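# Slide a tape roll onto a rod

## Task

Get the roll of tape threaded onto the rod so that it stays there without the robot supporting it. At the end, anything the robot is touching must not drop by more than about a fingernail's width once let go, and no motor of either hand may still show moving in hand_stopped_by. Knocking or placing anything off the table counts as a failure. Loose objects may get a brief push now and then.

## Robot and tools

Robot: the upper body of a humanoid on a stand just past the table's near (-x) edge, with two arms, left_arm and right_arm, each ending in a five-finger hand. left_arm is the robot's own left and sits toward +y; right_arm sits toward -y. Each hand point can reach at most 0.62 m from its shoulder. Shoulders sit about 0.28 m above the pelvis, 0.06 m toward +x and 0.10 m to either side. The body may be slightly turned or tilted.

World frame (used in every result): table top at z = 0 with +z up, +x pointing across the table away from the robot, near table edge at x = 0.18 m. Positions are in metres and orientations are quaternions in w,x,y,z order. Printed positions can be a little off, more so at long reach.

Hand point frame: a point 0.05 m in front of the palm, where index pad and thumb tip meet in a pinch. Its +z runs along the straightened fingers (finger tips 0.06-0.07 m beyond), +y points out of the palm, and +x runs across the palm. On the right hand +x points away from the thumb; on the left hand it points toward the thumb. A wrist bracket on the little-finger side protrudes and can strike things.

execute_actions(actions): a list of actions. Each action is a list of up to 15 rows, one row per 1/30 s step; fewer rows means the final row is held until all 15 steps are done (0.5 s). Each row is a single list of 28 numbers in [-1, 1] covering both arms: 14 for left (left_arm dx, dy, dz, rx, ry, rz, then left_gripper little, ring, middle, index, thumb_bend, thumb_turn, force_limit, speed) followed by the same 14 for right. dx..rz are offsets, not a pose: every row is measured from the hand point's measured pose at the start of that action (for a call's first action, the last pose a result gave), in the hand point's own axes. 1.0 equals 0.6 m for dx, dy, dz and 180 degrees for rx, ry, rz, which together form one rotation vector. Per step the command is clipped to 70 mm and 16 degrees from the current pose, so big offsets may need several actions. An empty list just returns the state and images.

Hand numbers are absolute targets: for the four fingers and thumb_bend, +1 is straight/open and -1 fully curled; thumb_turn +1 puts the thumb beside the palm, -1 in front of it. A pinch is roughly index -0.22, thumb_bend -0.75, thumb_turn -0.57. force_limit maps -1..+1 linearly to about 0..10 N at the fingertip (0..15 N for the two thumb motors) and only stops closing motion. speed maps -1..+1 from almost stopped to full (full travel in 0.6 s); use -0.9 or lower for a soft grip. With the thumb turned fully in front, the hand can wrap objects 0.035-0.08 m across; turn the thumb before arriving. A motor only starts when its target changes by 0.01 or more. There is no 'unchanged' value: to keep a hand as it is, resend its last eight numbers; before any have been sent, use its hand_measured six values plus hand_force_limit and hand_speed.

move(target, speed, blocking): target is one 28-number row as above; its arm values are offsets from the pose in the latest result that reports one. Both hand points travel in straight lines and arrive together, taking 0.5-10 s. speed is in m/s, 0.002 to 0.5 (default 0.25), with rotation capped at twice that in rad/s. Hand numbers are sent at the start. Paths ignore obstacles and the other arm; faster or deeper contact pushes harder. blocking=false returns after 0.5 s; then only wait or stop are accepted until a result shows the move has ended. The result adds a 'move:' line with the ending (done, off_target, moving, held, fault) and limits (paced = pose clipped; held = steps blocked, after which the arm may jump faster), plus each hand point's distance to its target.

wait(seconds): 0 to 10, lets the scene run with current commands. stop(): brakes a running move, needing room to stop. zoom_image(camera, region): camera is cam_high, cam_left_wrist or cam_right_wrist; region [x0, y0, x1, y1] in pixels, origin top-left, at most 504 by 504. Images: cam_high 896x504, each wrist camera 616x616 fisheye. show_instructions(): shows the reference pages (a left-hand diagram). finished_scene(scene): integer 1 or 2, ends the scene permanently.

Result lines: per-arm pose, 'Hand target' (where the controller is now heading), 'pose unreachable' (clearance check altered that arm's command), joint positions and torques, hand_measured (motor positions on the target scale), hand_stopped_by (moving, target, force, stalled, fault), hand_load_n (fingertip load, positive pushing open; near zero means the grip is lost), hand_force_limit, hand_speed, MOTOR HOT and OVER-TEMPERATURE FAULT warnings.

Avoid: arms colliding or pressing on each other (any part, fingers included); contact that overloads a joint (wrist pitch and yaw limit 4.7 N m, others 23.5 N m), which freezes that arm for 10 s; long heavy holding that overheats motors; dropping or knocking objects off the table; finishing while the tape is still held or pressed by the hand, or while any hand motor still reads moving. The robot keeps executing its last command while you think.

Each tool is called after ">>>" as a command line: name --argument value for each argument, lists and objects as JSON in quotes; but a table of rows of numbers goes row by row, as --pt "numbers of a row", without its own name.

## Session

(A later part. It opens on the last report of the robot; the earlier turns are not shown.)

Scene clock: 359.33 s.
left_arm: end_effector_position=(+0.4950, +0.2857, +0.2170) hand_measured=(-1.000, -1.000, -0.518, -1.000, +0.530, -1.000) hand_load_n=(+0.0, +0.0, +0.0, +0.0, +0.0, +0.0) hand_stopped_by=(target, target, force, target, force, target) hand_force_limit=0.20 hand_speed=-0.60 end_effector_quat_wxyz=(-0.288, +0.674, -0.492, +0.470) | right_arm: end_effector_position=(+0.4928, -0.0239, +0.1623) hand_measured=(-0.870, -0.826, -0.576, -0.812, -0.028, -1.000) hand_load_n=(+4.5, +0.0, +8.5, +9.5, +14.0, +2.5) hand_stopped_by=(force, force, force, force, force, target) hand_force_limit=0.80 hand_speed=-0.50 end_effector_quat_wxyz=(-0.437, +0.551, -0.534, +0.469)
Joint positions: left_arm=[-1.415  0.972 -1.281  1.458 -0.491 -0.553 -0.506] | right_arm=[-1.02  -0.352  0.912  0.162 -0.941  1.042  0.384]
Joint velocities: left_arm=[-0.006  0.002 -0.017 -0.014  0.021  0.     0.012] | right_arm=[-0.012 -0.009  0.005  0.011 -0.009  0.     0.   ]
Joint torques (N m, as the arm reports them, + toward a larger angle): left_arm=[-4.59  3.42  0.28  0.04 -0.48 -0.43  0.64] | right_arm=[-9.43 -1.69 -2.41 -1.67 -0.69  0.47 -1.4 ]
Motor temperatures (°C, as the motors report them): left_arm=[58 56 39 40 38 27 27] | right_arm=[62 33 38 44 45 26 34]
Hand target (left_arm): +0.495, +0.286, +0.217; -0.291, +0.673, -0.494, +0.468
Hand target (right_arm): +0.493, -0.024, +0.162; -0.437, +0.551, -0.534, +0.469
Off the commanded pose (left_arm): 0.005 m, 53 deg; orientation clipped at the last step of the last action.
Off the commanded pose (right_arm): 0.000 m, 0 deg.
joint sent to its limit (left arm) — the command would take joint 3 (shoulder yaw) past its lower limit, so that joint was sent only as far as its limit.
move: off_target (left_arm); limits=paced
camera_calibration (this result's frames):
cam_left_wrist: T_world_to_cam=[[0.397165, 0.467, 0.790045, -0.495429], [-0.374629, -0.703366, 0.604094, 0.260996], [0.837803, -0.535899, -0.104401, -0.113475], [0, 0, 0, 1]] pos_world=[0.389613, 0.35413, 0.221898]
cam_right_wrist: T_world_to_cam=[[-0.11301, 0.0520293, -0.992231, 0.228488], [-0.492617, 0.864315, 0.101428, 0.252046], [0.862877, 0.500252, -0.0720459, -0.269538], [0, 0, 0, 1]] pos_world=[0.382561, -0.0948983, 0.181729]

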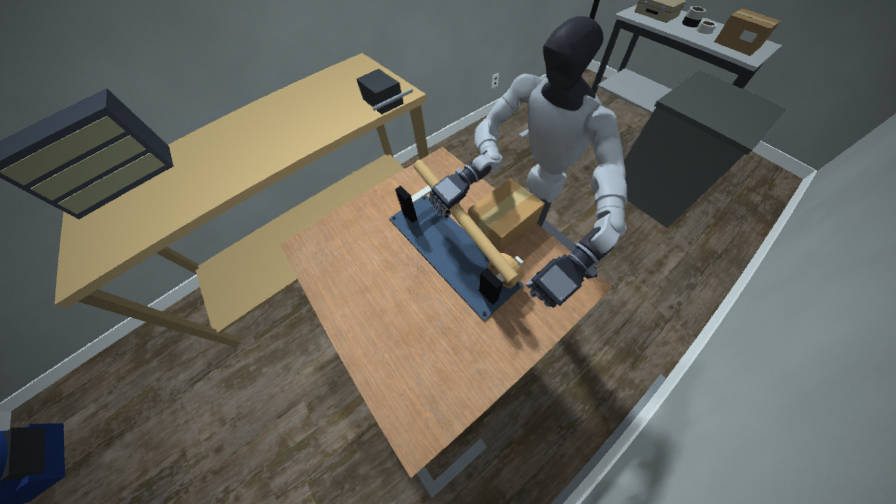

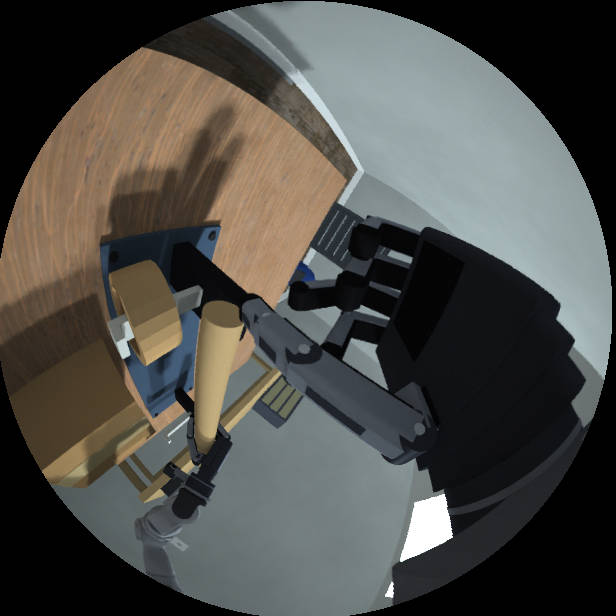

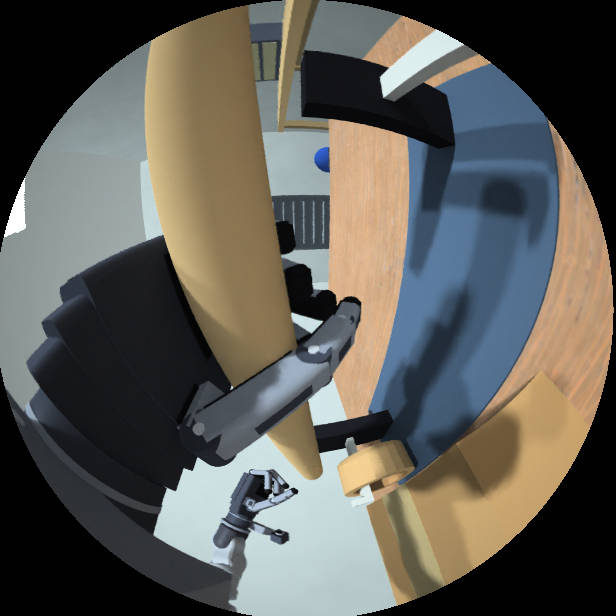

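>>> move --target '[-0.015,0.03,-0.21,0.115,0.047,-0.122, -1,-1,0.4,0.4,0.7,-1,0.2,0, 0,-0.07,-0.015,0,0,0, -1,-1,-1,-1,-1,-1,0.8,-0.5]' --speed 0.08

Scene clock: 389.13 s.
left_arm: end_effector_position=(+0.3663, +0.3144, +0.2585) hand_measured=(-1.000, -1.000, +0.400, +0.400, +0.700, -1.000) hand_load_n=(+0.0, +0.0, +0.0, +0.0, +0.0, +0.0) hand_stopped_by=(target, target, target, target, target, target) hand_force_limit=0.20 hand_speed=0.00 end_effector_quat_wxyz=(-0.289, +0.662, -0.260, +0.641) | right_arm: end_effector_position=(+0.4899, -0.0180, +0.2036) hand_measured=(-0.870, -0.826, -0.576, -0.812, -0.028, -1.000) hand_load_n=(+4.5, +0.0, +8.5, +9.5, +14.0, +2.5) hand_stopped_by=(force, force, force, force, force, target) hand_force_limit=0.80 hand_speed=-0.50 end_effector_quat_wxyz=(-0.439, +0.553, -0.534, +0.465)
Joint positions: left_arm=[ 0.418  1.571  0.049  0.129 -0.754 -0.547  0.258] | right_arm=[-1.144 -0.416  0.955  0.045 -0.984  1.129  0.598]
Joint velocities: left_arm=[ 0.017 -0.002  0.002 -0.006  0.     0.016  0.   ] | right_arm=[ 0.    -0.006  0.012  0.     0.009  0.     0.   ]
Joint torques (N m, as the arm reports them, + toward a larger angle): left_arm=[-1.25  3.95  2.38  0.   -0.13 -0.89  0.61] | right_arm=[-9.95 -1.82 -2.59 -1.51 -0.64  0.58 -1.21]
Motor temperatures (°C, as the motors report them): left_arm=[59 56 39 40 38 27 28] | right_arm=[65 33 38 44 45 26 35]
Hand target (left_arm): +0.366, +0.314, +0.258; -0.290, +0.662, -0.263, +0.639
Hand target (right_arm): +0.490, -0.019, +0.205; -0.439, +0.553, -0.532, +0.467
Off the commanded pose (left_arm): 0.021 m, 3 deg.
Off the commanded pose (right_arm): 0.004 m, 1 deg.
joint sent to its limit (left arm) — the command would take joint 2 (shoulder roll) past its upper limit, so that joint was sent only as far as its limit.
move: off_target (left_arm, right_arm)
camera_calibration (this result's frames):
cam_left_wrist: T_world_to_cam=[[-0.0121543, 0.784851, 0.619566, -0.396387], [-0.49498, -0.543093, 0.678266, 0.182366], [0.86882, -0.298429, 0.395086, -0.201118], [0, 0, 0, 1]] pos_world=[0.260184, 0.350127, 0.201354]
cam_right_wrist: T_world_to_cam=[[-0.117928, 0.0566334, -0.991406, 0.271189], [-0.499073, 0.859744, 0.108477, 0.243001], [0.858498, 0.507576, -0.0731235, -0.264503], [0, 0, 0, 1]] pos_world=[0.380331, -0.0900218, 0.223157]

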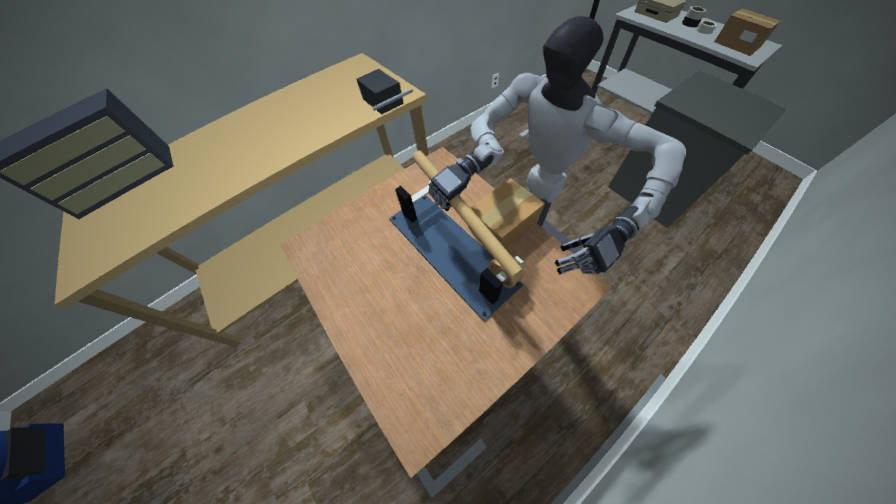

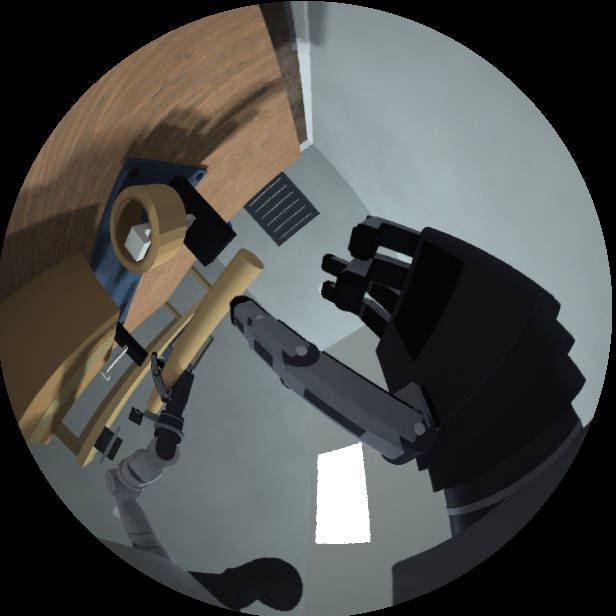

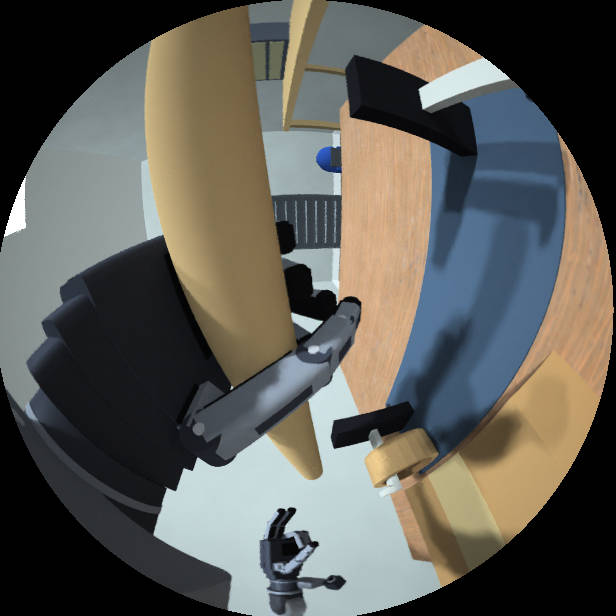

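>>> move --target '[-0.067,0.25,0.0,0,0,0, -1,-1,0.4,0.4,0.7,-1,0.2,0, 0,0,0,0,0,0, -1,-1,-1,-1,-1,-1,0.8,-0.5]' --speed 0.08

>>> zoom_image --camera "cam_high" --region '[420,180,660,350]'

Scene clock: 398.97 s.
left_arm: end_effector_position=(+0.3622, +0.2395, +0.1175) hand_measured=(-1.000, -1.000, +0.400, +0.400, +0.700, -1.000) hand_load_n=(+0.0, +0.0, +0.0, +0.0, +0.0, +0.0) hand_stopped_by=(target, target, target, target, target, target) hand_force_limit=0.20 hand_speed=0.00 end_effector_quat_wxyz=(-0.285, +0.669, -0.258, +0.636) | right_arm: end_effector_position=(+0.4899, -0.0180, +0.2036) hand_measured=(-0.870, -0.826, -0.576, -0.812, -0.028, -1.000) hand_load_n=(+4.5, +0.0, +8.5, +9.5, +14.0, +2.5) hand_stopped_by=(force, force, force, force, force, target) hand_force_limit=0.80 hand_speed=-0.50 end_effector_quat_wxyz=(-0.439, +0.553, -0.534, +0.465)
Joint positions: left_arm=[-0.031  0.978 -0.416  0.262 -0.14  -0.415  0.514] | right_arm=[-1.144 -0.416  0.955  0.045 -0.984  1.129  0.598]
Joint velocities: left_arm=[-0.014  0.003  0.     0.    -0.008 -0.009  0.002] | right_arm=[ 0.017  0.008 -0.017  0.    -0.002  0.     0.   ]
Joint torques (N m, as the arm reports them, + toward a larger angle): left_arm=[-1.54  3.83  1.62 -0.85  0.2  -1.1   0.6 ] | right_arm=[-9.69 -2.39 -3.01 -1.28 -1.16  0.47 -1.43]
Motor temperatures (°C, as the motors report them): left_arm=[55 56 41 40 38 27 28] | right_arm=[66 33 38 44 45 26 34]
Hand target (left_arm): +0.363, +0.239, +0.118; -0.286, +0.667, -0.259, +0.638
Hand target (right_arm): +0.490, -0.018, +0.204; -0.439, +0.553, -0.534, +0.465
Off the commanded pose (left_arm): 0.008 m, 1 deg.
Off the commanded pose (right_arm): 0.000 m, 0 deg.
move: off_target (left_arm)
camera_calibration (this result's frames):
cam_left_wrist: T_world_to_cam=[[-0.00476949, 0.791761, 0.610812, -0.253691], [-0.482662, -0.536781, 0.692029, 0.22771], [0.875794, -0.291515, 0.384713, -0.16712], [0, 0, 0, 1]] pos_world=[0.255059, 0.274375, 0.0616687]
cam_right_wrist: T_world_to_cam=[[-0.117909, 0.0565862, -0.991411, 0.271177], [-0.498981, 0.859804, 0.108418, 0.243009], [0.858554, 0.507478, -0.073143, -0.264512], [0, 0, 0, 1]] pos_world=[0.380329, -0.0900506, 0.223154]

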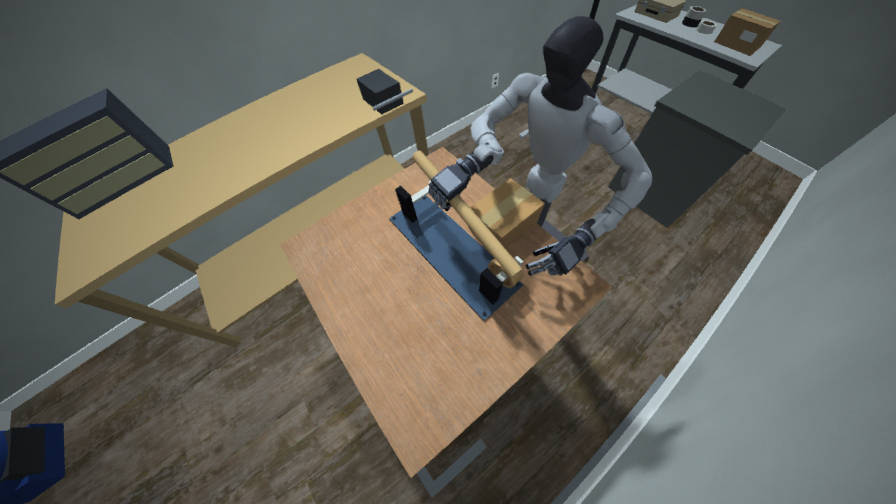

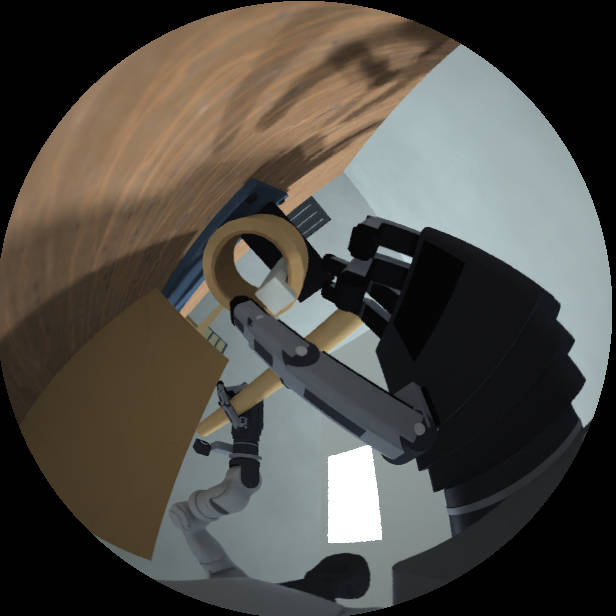

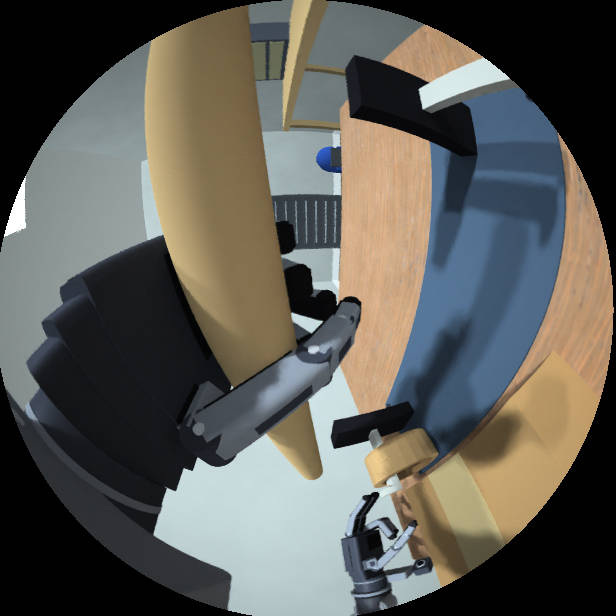

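Region (420, 180, 660, 350) of cam_high's 896x504 image, scaled by 2.100, with more detail than that image has; it fills the top 357 rows of this view, and the rest is white.

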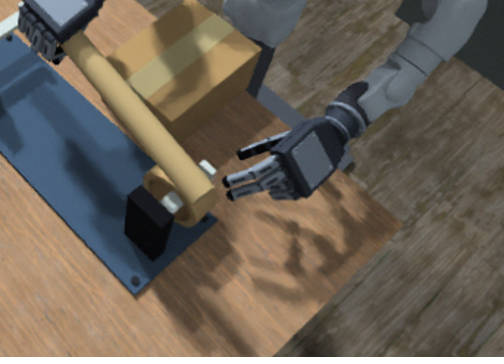

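>>> move --target '[0,0.01,0.085,0,0,0, -1,-1,0.4,0.4,0.7,-1,0.2,0, 0,0,0,0,0,0, -1,-1,-1,-1,-1,-1,0.8,-0.5]' --speed 0.04

Scene clock: 404.63 s.
left_arm: end_effector_position=(+0.4130, +0.2355, +0.1106) hand_measured=(-1.000, -1.000, +0.400, +0.400, +0.700, -1.000) hand_load_n=(+0.0, +0.0, +0.0, +0.0, +0.0, +0.0) hand_stopped_by=(target, target, target, target, target, target) hand_force_limit=0.20 hand_speed=0.00 end_effector_quat_wxyz=(-0.283, +0.669, -0.256, +0.637) | right_arm: end_effector_position=(+0.4899, -0.0180, +0.2036) hand_measured=(-0.870, -0.826, -0.576, -0.812, -0.028, -1.000) hand_load_n=(+4.5, +0.0, +8.5, +9.5, +14.0, +2.5) hand_stopped_by=(force, force, force, force, force, target) hand_force_limit=0.80 hand_speed=-0.50 end_effector_quat_wxyz=(-0.439, +0.553, -0.534, +0.465)
Joint positions: left_arm=[-0.317  0.846 -0.472  0.557 -0.127 -0.435  0.403] | right_arm=[-1.144 -0.416  0.955  0.045 -0.984  1.129  0.598]
Joint velocities: left_arm=[ 0.    -0.003 -0.008  0.023  0.014  0.     0.   ] | right_arm=[-0.017  0.003 -0.005 -0.003 -0.006  0.     0.   ]
Joint torques (N m, as the arm reports them, + toward a larger angle): left_arm=[-2.35  3.82  1.34 -0.94  0.04 -1.15  0.47] | right_arm=[-9.77 -1.78 -2.46 -1.3  -0.93  0.43 -1.33]
Motor temperatures (°C, as the motors report them): left_arm=[53 56 41 40 38 27 27] | right_arm=[67 33 38 44 45 26 35]
Hand target (left_arm): +0.413, +0.234, +0.109; -0.281, +0.669, -0.260, +0.637
Hand target (right_arm): +0.490, -0.018, +0.204; -0.439, +0.553, -0.534, +0.465
Off the commanded pose (left_arm): 0.003 m, 0 deg.
Off the commanded pose (right_arm): 0.000 m, 0 deg.
move: done
camera_calibration (this result's frames):
cam_left_wrist: T_world_to_cam=[[-0.00490799, 0.795171, 0.606365, -0.246296], [-0.483413, -0.532698, 0.694654, 0.253966], [0.875379, -0.289715, 0.387011, -0.210699], [0, 0, 0, 1]] pos_world=[0.306003, 0.270092, 0.05447]
cam_right_wrist: T_world_to_cam=[[-0.117909, 0.0565862, -0.991411, 0.271177], [-0.498981, 0.859804, 0.108418, 0.243009], [0.858554, 0.507478, -0.073143, -0.264512], [0, 0, 0, 1]] pos_world=[0.380329, -0.0900506, 0.223154]

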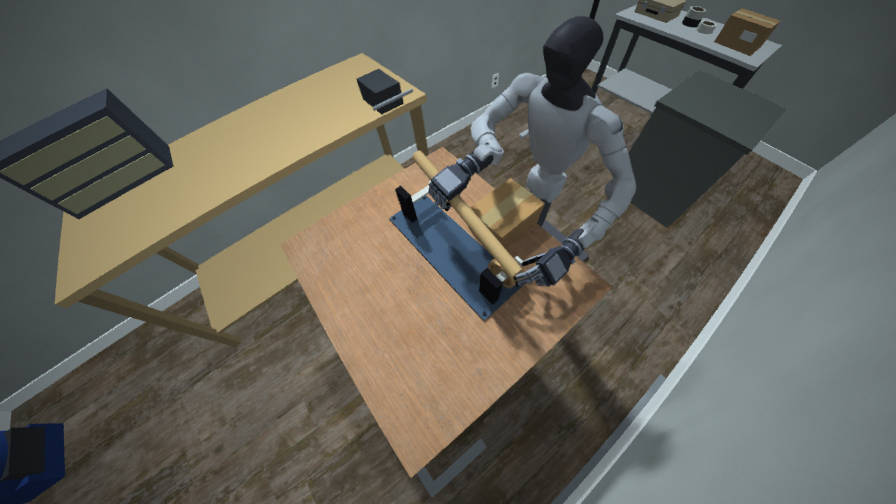

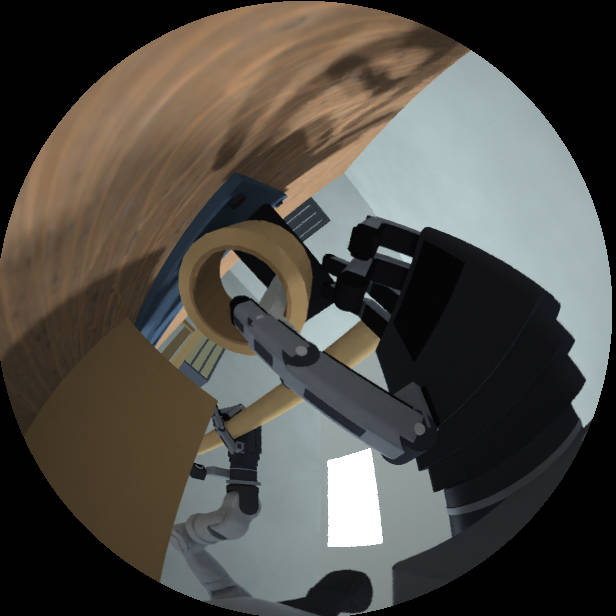

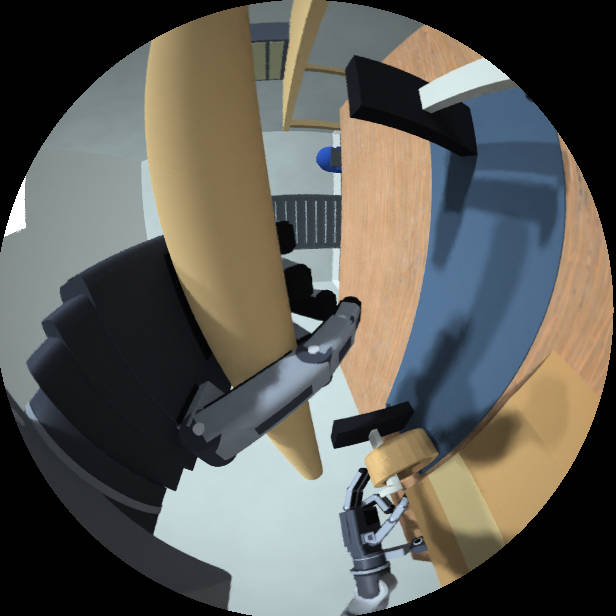

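>>> move --target '[-0.015,0,0.08,0,0,0, -1,-1,0.4,0.4,0.7,-1,0.2,0, 0,0,0,0,0,0, -1,-1,-1,-1,-1,-1,0.8,-0.5]' --speed 0.03

Scene clock: 409.20 s.
left_arm: end_effector_position=(+0.4602, +0.2408, +0.1016) hand_measured=(-1.000, -1.000, +0.400, +0.400, +0.700, -1.000) hand_load_n=(+0.0, +0.0, +0.0, +0.0, +0.0, +0.0) hand_stopped_by=(target, target, target, target, target, target) hand_force_limit=0.20 hand_speed=0.00 end_effector_quat_wxyz=(-0.286, +0.672, -0.255, +0.633) | right_arm: end_effector_position=(+0.4899, -0.0180, +0.2036) hand_measured=(-0.870, -0.826, -0.576, -0.812, -0.028, -1.000) hand_load_n=(+4.5, +0.0, +8.5, +9.5, +14.0, +2.5) hand_stopped_by=(force, force, force, force, force, target) hand_force_limit=0.80 hand_speed=-0.50 end_effector_quat_wxyz=(-0.439, +0.553, -0.534, +0.465)
Joint positions: left_arm=[-0.733  0.619 -0.51   1.355 -0.069 -0.775  0.281] | right_arm=[-1.144 -0.416  0.955  0.045 -0.984  1.129  0.598]
Joint velocities: left_arm=[-0.13  -0.069  0.     0.356  0.037 -0.227 -0.011] | right_arm=[ 0.012 -0.005  0.005 -0.002  0.006  0.     0.   ]
Joint torques (N m, as the arm reports them, + toward a larger angle): left_arm=[-3.43  3.49  0.21 -0.76 -0.34 -1.1   0.47] | right_arm=[-9.62 -1.64 -2.96 -1.49 -0.88  0.46 -1.37]
Motor temperatures (°C, as the motors report them): left_arm=[53 56 40 40 38 28 27] | right_arm=[67 33 38 44 45 26 35]
Hand target (left_arm): +0.460, +0.239, +0.100; -0.284, +0.672, -0.259, +0.633
Hand target (right_arm): +0.490, -0.018, +0.204; -0.439, +0.553, -0.534, +0.465
Off the commanded pose (left_arm): 0.004 m, 1 deg.
Off the commanded pose (right_arm): 0.000 m, 0 deg.
move: off_target (left_arm)
camera_calibration (this result's frames):
cam_left_wrist: T_world_to_cam=[[-0.00786081, 0.793598, 0.608392, -0.243284], [-0.473677, -0.538777, 0.696671, 0.282575], [0.880664, -0.282705, 0.380144, -0.250387], [0, 0, 0, 1]] pos_world=[0.352444, 0.274529, 0.0463329]
cam_right_wrist: T_world_to_cam=[[-0.117909, 0.0565861, -0.991411, 0.271177], [-0.49898, 0.859805, 0.108418, 0.243009], [0.858555, 0.507478, -0.0731432, -0.264512], [0, 0, 0, 1]] pos_world=[0.380329, -0.0900507, 0.223154]

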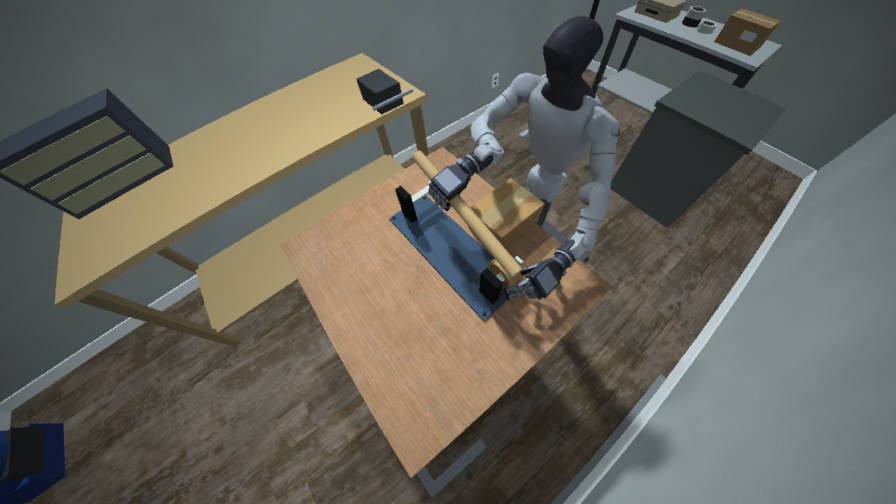

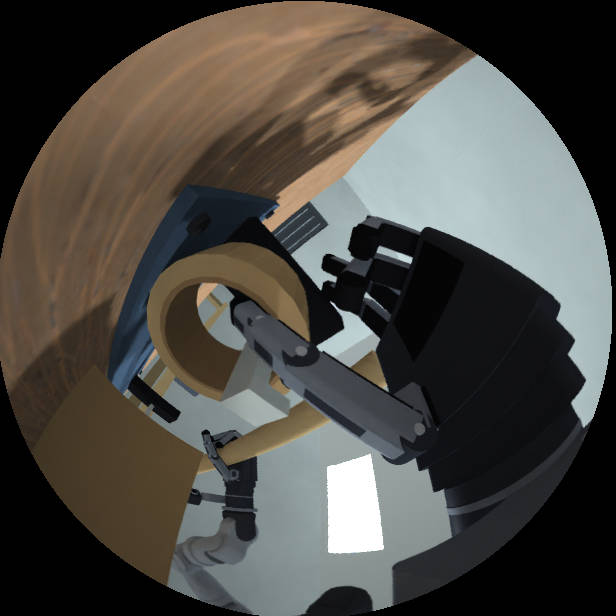

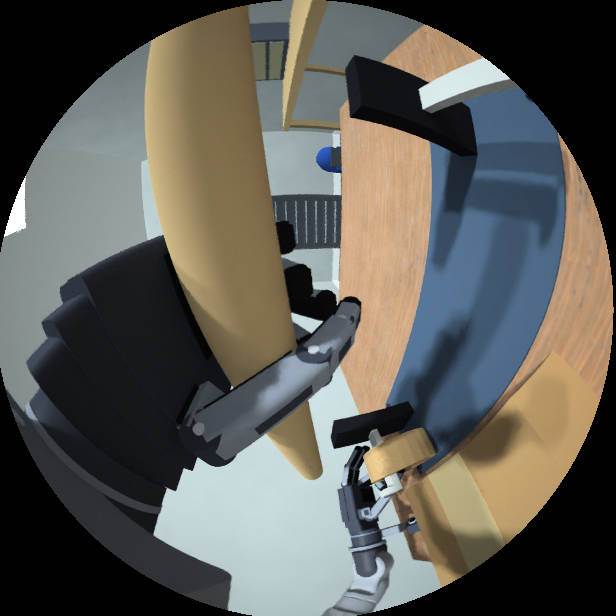

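Close with a firmer grip.

>>> execute_actions --actions '[[[0,0,0,0,0,0, -1,-1,-1,-0.5,-1,-1,0.6,-0.5, 0,0,0,0,0,0, -1,-1,-1,-1,-1,-1,0.8,-0.5]],[[0,0,0,0,0,0, -1,-1,-1,-0.5,-1,-1,0.6,-0.5, 0,0,0,0,0,0, -1,-1,-1,-1,-1,-1,0.8,-0.5]],[[0,0,0,0,0,0, -1,-1,-1,-0.5,-1,-1,0.6,-0.5, 0,0,0,0,0,0, -1,-1,-1,-1,-1,-1,0.8,-0.5]],[[0,0,0,0,0,0, -1,-1,-1,-0.5,-1,-1,0.6,-0.5, 0,0,0,0,0,0, -1,-1,-1,-1,-1,-1,0.8,-0.5]],[[0,0,0,0,0,0, -1,-1,-1,-0.5,-1,-1,0.6,-0.5, 0,0,0,0,0,0, -1,-1,-1,-1,-1,-1,0.8,-0.5]]]'

Scene clock: 416.33 s.
left_arm: end_effector_position=(+0.4675, +0.2471, +0.1169) hand_measured=(-1.000, -1.000, -0.286, -0.346, +0.286, -1.000) hand_load_n=(+0.0, +0.0, +7.0, +1.5, +9.0, +1.0) hand_stopped_by=(target, target, force, force, force, target) hand_force_limit=0.60 hand_speed=-0.50 end_effector_quat_wxyz=(-0.297, +0.662, -0.236, +0.646) | right_arm: end_effector_position=(+0.4899, -0.0180, +0.2036) hand_measured=(-0.870, -0.826, -0.576, -0.812, -0.028, -1.000) hand_load_n=(+4.5, +0.0, +8.5, +9.5, +14.0, +2.5) hand_stopped_by=(force, force, force, force, force, target) hand_force_limit=0.80 hand_speed=-0.50 end_effector_quat_wxyz=(-0.439, +0.553, -0.534, +0.465)
Joint positions: left_arm=[-0.759  0.621 -0.507  1.373 -0.087 -0.789  0.301] | right_arm=[-1.144 -0.416  0.955  0.045 -0.984  1.129  0.598]
Joint velocities: left_arm=[-0.008 -0.002  0.003 -0.008 -0.005  0.     0.   ] | right_arm=[ 0.    -0.006 -0.008 -0.012 -0.006  0.     0.   ]
Joint torques (N m, as the arm reports them, + toward a larger angle): left_arm=[-3.42  3.72  0.37 -0.92 -0.64 -1.02  0.52] | right_arm=[-9.65 -1.95 -2.67 -1.54 -0.35  0.41 -1.45]
Motor temperatures (°C, as the motors report them): left_arm=[53 56 40 41 38 28 27] | right_arm=[68 33 38 44 45 26 35]
Hand target (left_arm): +0.467, +0.247, +0.117; -0.297, +0.662, -0.236, +0.646
Hand target (right_arm): +0.490, -0.018, +0.204; -0.439, +0.553, -0.534, +0.465
Off the commanded pose (left_arm): 0.000 m, 0 deg.
Off the commanded pose (right_arm): 0.000 m, 0 deg.
camera_calibration (this result's frames):
cam_left_wrist: T_world_to_cam=[[-0.0572637, 0.798533, 0.599221, -0.234509], [-0.490646, -0.545231, 0.679698, 0.290289], [0.869475, -0.255083, 0.423019, -0.267455], [0, 0, 0, 1]] pos_world=[0.361545, 0.277315, 0.0563525]
cam_right_wrist: T_world_to_cam=[[-0.117909, 0.0565862, -0.991411, 0.271177], [-0.498981, 0.859804, 0.108418, 0.243009], [0.858554, 0.507478, -0.073143, -0.264512], [0, 0, 0, 1]] pos_world=[0.380329, -0.0900506, 0.223154]

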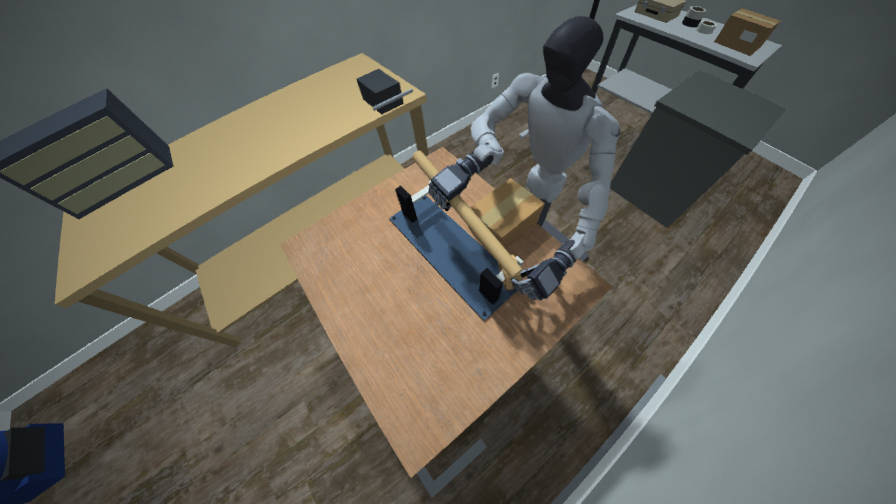

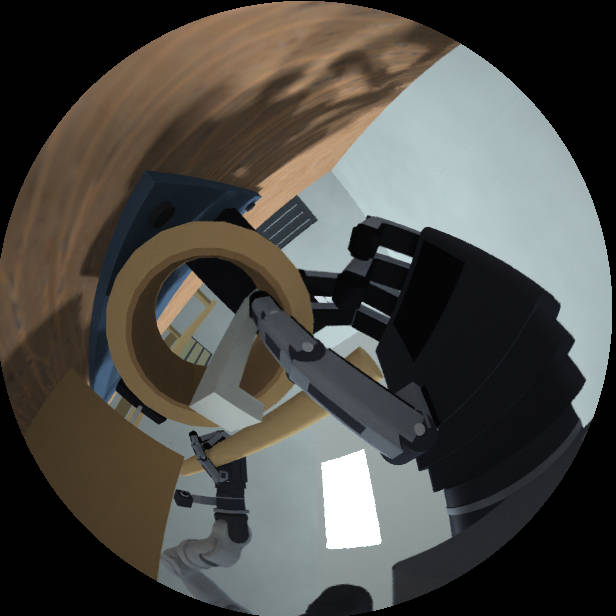

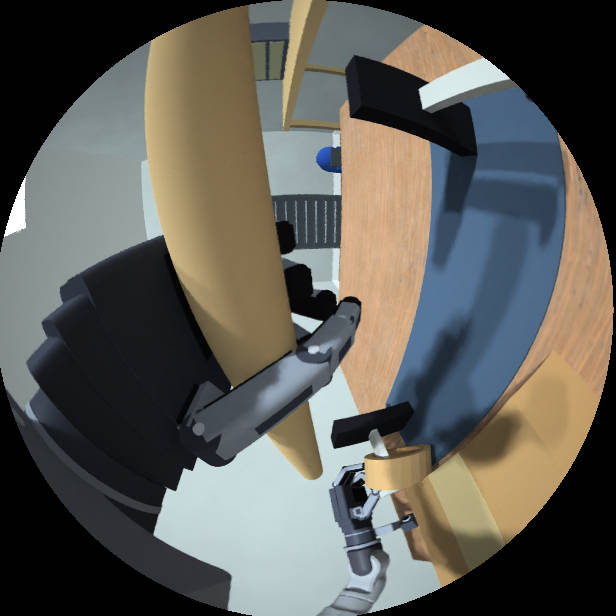

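>>> move --target '[0.035,0,0,0,0,0, -1,-1,-1,-0.5,-1,-1,0.6,-0.5, 0,0,0,0,0,0, -1,-1,-1,-1,-1,-1,0.8,-0.5]' --speed 0.03

>>> move --target '[0,0,-0.15,0,0,0, -1,-1,-1,-0.5,-1,-1,0.6,-0.5, 0,0,0,0,0,0, -1,-1,-1,-1,-1,-1,0.8,-0.5]' --speed 0.03

Scene clock: 423.37 s.
left_arm: end_effector_position=(+0.4685, +0.2429, +0.1304) hand_measured=(-1.000, -1.000, -0.288, -0.346, +0.280, -1.000) hand_load_n=(+0.0, +0.0, +2.5, +0.0, +2.5, -0.5) hand_stopped_by=(target, target, force, force, force, target) hand_force_limit=0.60 hand_speed=-0.50 end_effector_quat_wxyz=(-0.307, +0.666, -0.233, +0.639) | right_arm: end_effector_position=(+0.4899, -0.0180, +0.2036) hand_measured=(-0.870, -0.826, -0.576, -0.812, -0.028, -1.000) hand_load_n=(+4.5, +0.0, +8.5, +9.5, +14.0, +2.5) hand_stopped_by=(force, force, force, force, force, target) hand_force_limit=0.80 hand_speed=-0.50 end_effector_quat_wxyz=(-0.439, +0.553, -0.534, +0.465)
Joint positions: left_arm=[-0.589  0.756 -0.506  0.816 -0.139 -0.411  0.357] | right_arm=[-1.144 -0.416  0.955  0.045 -0.984  1.129  0.598]
Joint velocities: left_arm=[ 0.002  0.     0.    -0.011 -0.002  0.018  0.002] | right_arm=[ 0.003  0.002 -0.015 -0.002 -0.005  0.     0.   ]
Joint torques (N m, as the arm reports them, + toward a larger angle): left_arm=[-3.19  3.29  0.97 -1.74 -0.31 -1.36  0.35] | right_arm=[-9.46 -2.05 -2.33 -1.36 -0.86  0.45 -1.39]
Motor temperatures (°C, as the motors report them): left_arm=[54 56 40 41 38 28 27] | right_arm=[68 33 38 44 45 26 35]
Hand target (left_arm): +0.469, +0.233, +0.132; -0.296, +0.664, -0.235, +0.646
Hand target (right_arm): +0.490, -0.018, +0.204; -0.439, +0.553, -0.534, +0.465
Off the commanded pose (left_arm): 0.011 m, 2 deg.
Off the commanded pose (right_arm): 0.000 m, 0 deg.
move: off_target (left_arm)
camera_calibration (this result's frames):
cam_left_wrist: T_world_to_cam=[[-0.0718982, 0.790263, 0.608535, -0.23153], [-0.472004, -0.564431, 0.677222, 0.275599], [0.87866, -0.23854, 0.413589, -0.282187], [0, 0, 0, 1]] pos_world=[0.361384, 0.271213, 0.0709622]
cam_right_wrist: T_world_to_cam=[[-0.117908, 0.0565861, -0.991411, 0.271177], [-0.498981, 0.859805, 0.108418, 0.243009], [0.858555, 0.507478, -0.0731429, -0.264512], [0, 0, 0, 1]] pos_world=[0.380329, -0.0900507, 0.223154]

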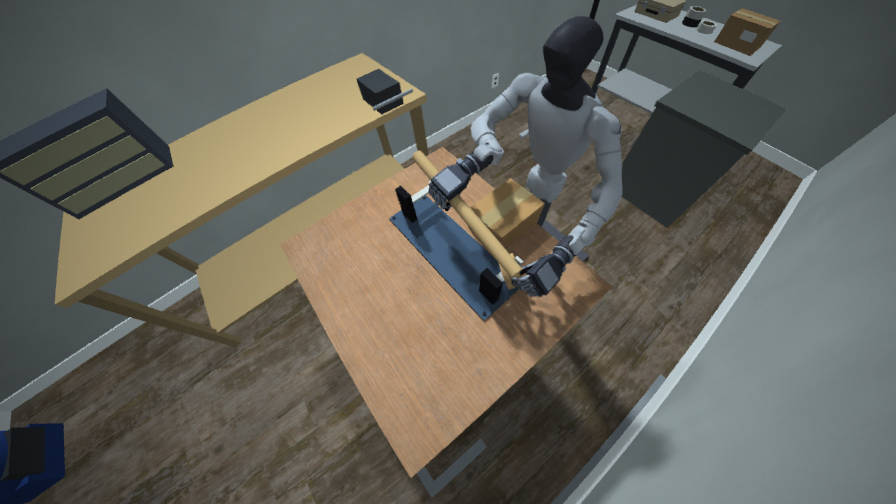

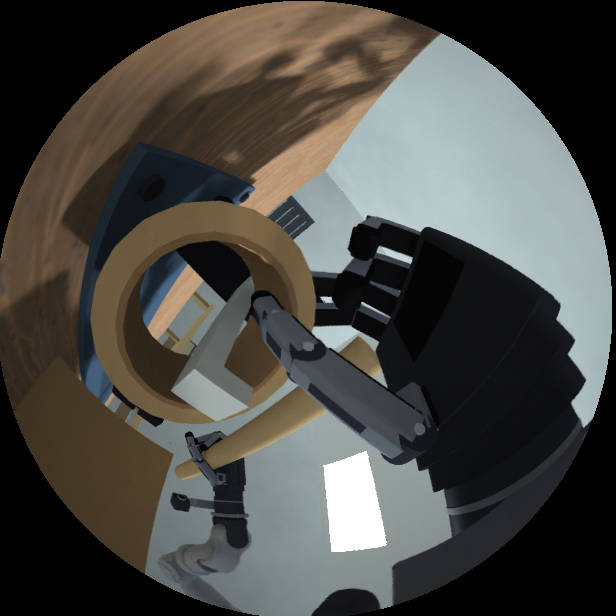

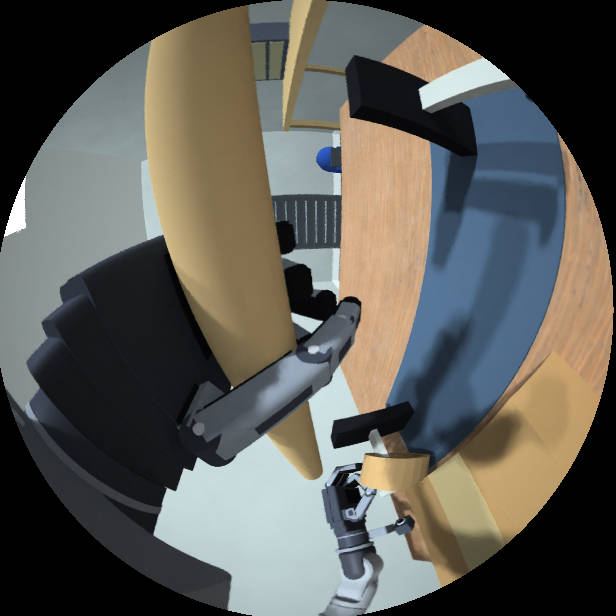

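Scene clock: 426.80 s.
left_arm: end_effector_position=(+0.3790, +0.2397, +0.1322) hand_measured=(-1.000, -1.000, -0.288, -0.346, +0.280, -1.000) hand_load_n=(+0.0, +0.0, +2.0, +0.0, +4.5, -1.5) hand_stopped_by=(target, target, force, force, force, target) hand_force_limit=0.60 hand_speed=-0.50 end_effector_quat_wxyz=(-0.312, +0.669, -0.229, +0.635) | right_arm: end_effector_position=(+0.4899, -0.0180, +0.2036) hand_measured=(-0.870, -0.826, -0.576, -0.812, -0.028, -1.000) hand_load_n=(+4.5, +0.0, +8.5, +9.5, +14.0, +2.5) hand_stopped_by=(force, force, force, force, force, target) hand_force_limit=0.80 hand_speed=-0.50 end_effector_quat_wxyz=(-0.439, +0.553, -0.534, +0.465)
Joint positions: left_arm=[-0.075  1.001 -0.454  0.142 -0.189 -0.251  0.606] | right_arm=[-1.144 -0.416  0.955  0.045 -0.984  1.129  0.598]
Joint velocities: left_arm=[ 0.014 -0.002  0.012 -0.005  0.008  0.     0.   ] | right_arm=[ 0.012  0.009  0.003  0.002 -0.002  0.     0.   ]
Joint torques (N m, as the arm reports them, + toward a larger angle): left_arm=[-1.93  4.04  2.21 -1.36  0.15 -1.35  0.71] | right_arm=[-9.54 -1.96 -2.61 -1.04 -0.7   0.44 -1.42]
Motor temperatures (°C, as the motors report them): left_arm=[53 56 40 41 38 28 27] | right_arm=[68 33 38 44 45 26 35]
Hand target (left_arm): +0.379, +0.240, +0.134; -0.313, +0.667, -0.229, +0.637
Hand target (right_arm): +0.490, -0.018, +0.204; -0.439, +0.553, -0.534, +0.465
Off the commanded pose (left_arm): 0.007 m, 1 deg.
Off the commanded pose (right_arm): 0.000 m, 0 deg.
move: off_target (left_arm)
camera_calibration (this result's frames):
cam_left_wrist: T_world_to_cam=[[-0.0814005, 0.788788, 0.609251, -0.232671], [-0.461227, -0.571701, 0.678549, 0.22781], [0.88354, -0.225769, 0.410347, -0.209538], [0, 0, 0, 1]] pos_world=[0.271268, 0.26646, 0.0731581]
cam_right_wrist: T_world_to_cam=[[-0.117909, 0.056586, -0.991411, 0.271177], [-0.498981, 0.859804, 0.108418, 0.243009], [0.858554, 0.507478, -0.073143, -0.264512], [0, 0, 0, 1]] pos_world=[0.380329, -0.0900506, 0.223154]

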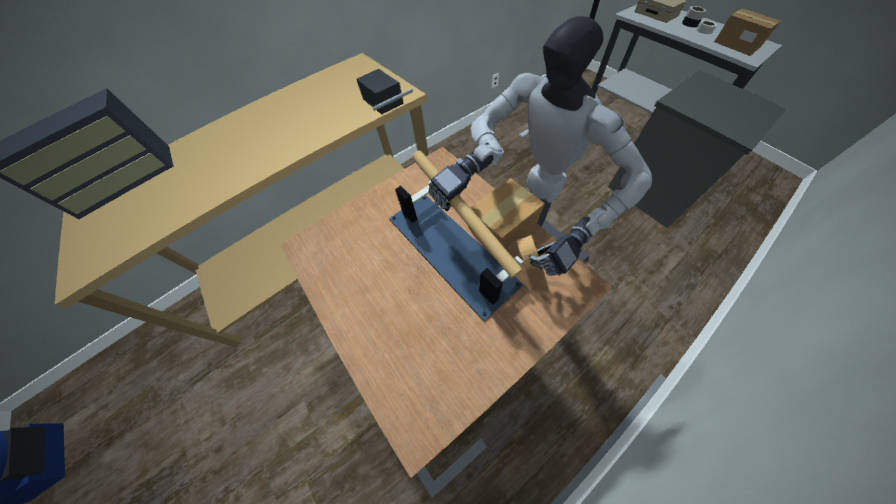

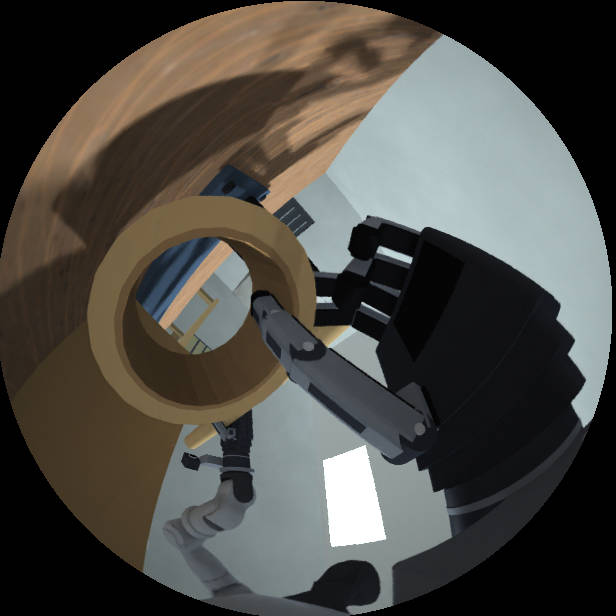

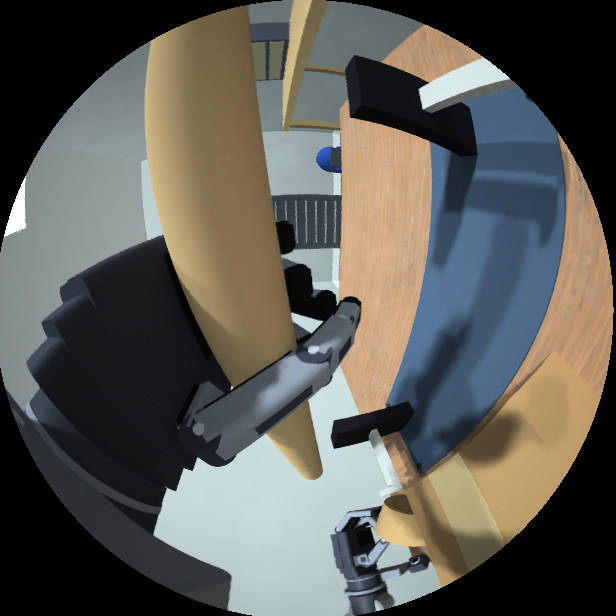

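>>> move --target '[0.023,-0.117,0,-0.175,0.175,0, -1,-1,-1,-1,-1,-1,0.7,-0.5, 0,0,0,0,-0.25,0, -1,-1,-1,-1,-1,-1,0.8,-0.5]' --speed 0.05

Scene clock: 440.27 s.
left_arm: end_effector_position=(+0.3788, +0.2693, +0.1924) hand_measured=(-1.000, -1.000, -0.288, -0.478, +0.286, -1.000) hand_load_n=(+0.0, +0.0, +0.0, +8.5, +13.5, -3.5) hand_stopped_by=(target, target, force, force, force, target) hand_force_limit=0.70 hand_speed=-0.50 end_effector_quat_wxyz=(-0.138, +0.611, -0.431, +0.650) | right_arm: end_effector_position=(+0.4925, -0.0162, +0.2025) hand_measured=(-0.870, -0.826, -0.576, -0.812, -0.028, -1.000) hand_load_n=(+4.5, +0.0, +8.5, +9.5, +14.0, +2.5) hand_stopped_by=(force, force, force, force, force, target) hand_force_limit=0.80 hand_speed=-0.50 end_effector_quat_wxyz=(-0.601, +0.698, -0.319, +0.223)
Joint positions: left_arm=[-0.745  0.965 -0.205  1.439 -0.478 -1.175 -0.887] | right_arm=[-1.34  -0.616  0.69   1.135 -0.537 -0.764  0.1  ]
Joint velocities: left_arm=[ 0.     0.014  0.002  0.003  0.003  0.    -0.006] | right_arm=[-0.067  0.043  0.038  0.175 -0.029 -0.107 -0.062]
Joint torques (N m, as the arm reports them, + toward a larger angle): left_arm=[-3.23  5.22  1.02 -0.93 -1.24 -0.7   0.56] | right_arm=[-10.95  -3.43  -2.33  -0.58   1.13  -0.21  -1.5 ]
Motor temperatures (°C, as the motors report them): left_arm=[52 58 41 41 38 29 27] | right_arm=[69 33 39 44 45 26 36]
Hand target (left_arm): +0.379, +0.270, +0.192; -0.138, +0.613, -0.431, +0.648
Hand target (right_arm): +0.492, -0.015, +0.202; -0.600, +0.700, -0.316, +0.222
Off the commanded pose (left_arm): 0.011 m, 16 deg; orientation clipped at the last step of the last action.
Off the commanded pose (right_arm): 0.003 m, 2 deg.
move: off_target (left_arm); limits=paced
camera_calibration (this result's frames):
cam_left_wrist: T_world_to_cam=[[0.389702, 0.669882, 0.631974, -0.443582], [-0.621902, -0.314707, 0.717076, 0.188029], [0.679243, -0.672471, 0.293959, -0.00727535], [0, 0, 0, 1]] pos_world=[0.294742, 0.351429, 0.14764]
cam_right_wrist: T_world_to_cam=[[-0.202676, 0.0429116, -0.978305, 0.309174], [-0.945864, 0.250049, 0.206924, 0.433143], [0.253503, 0.967282, -0.0100904, 0.0249287], [0, 0, 0, 1]] pos_world=[0.466037, -0.145687, 0.21309]

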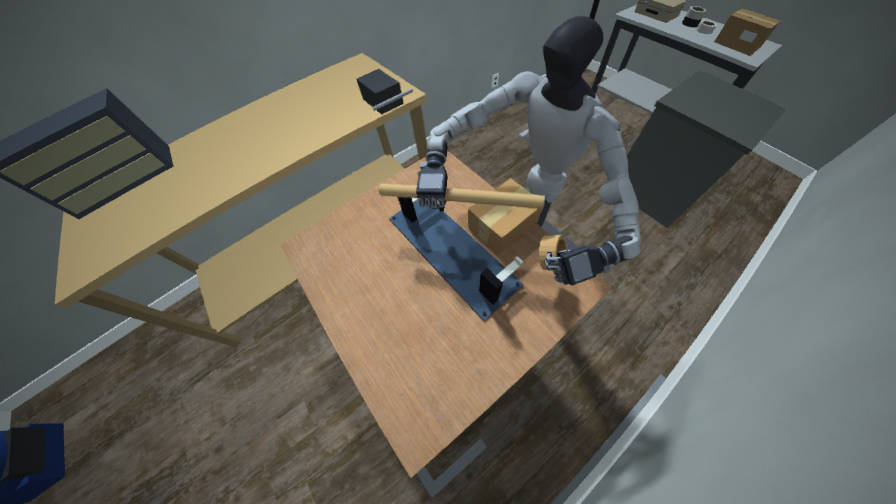

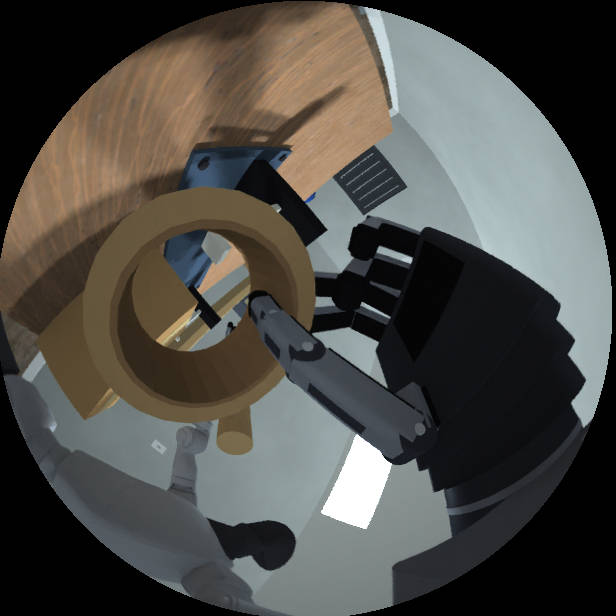

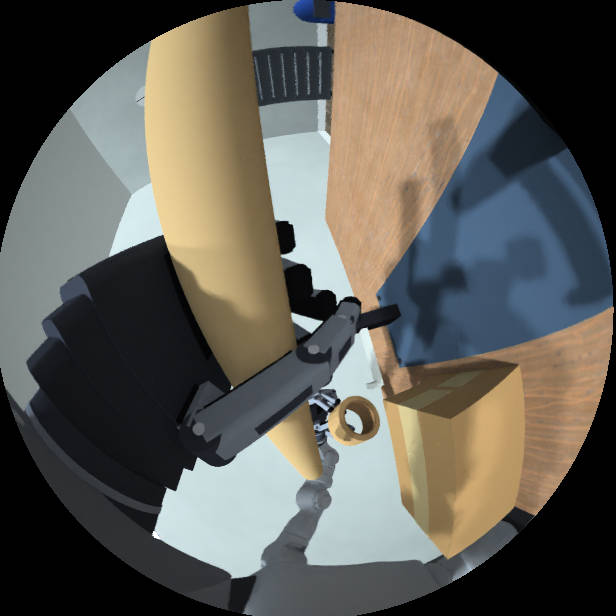

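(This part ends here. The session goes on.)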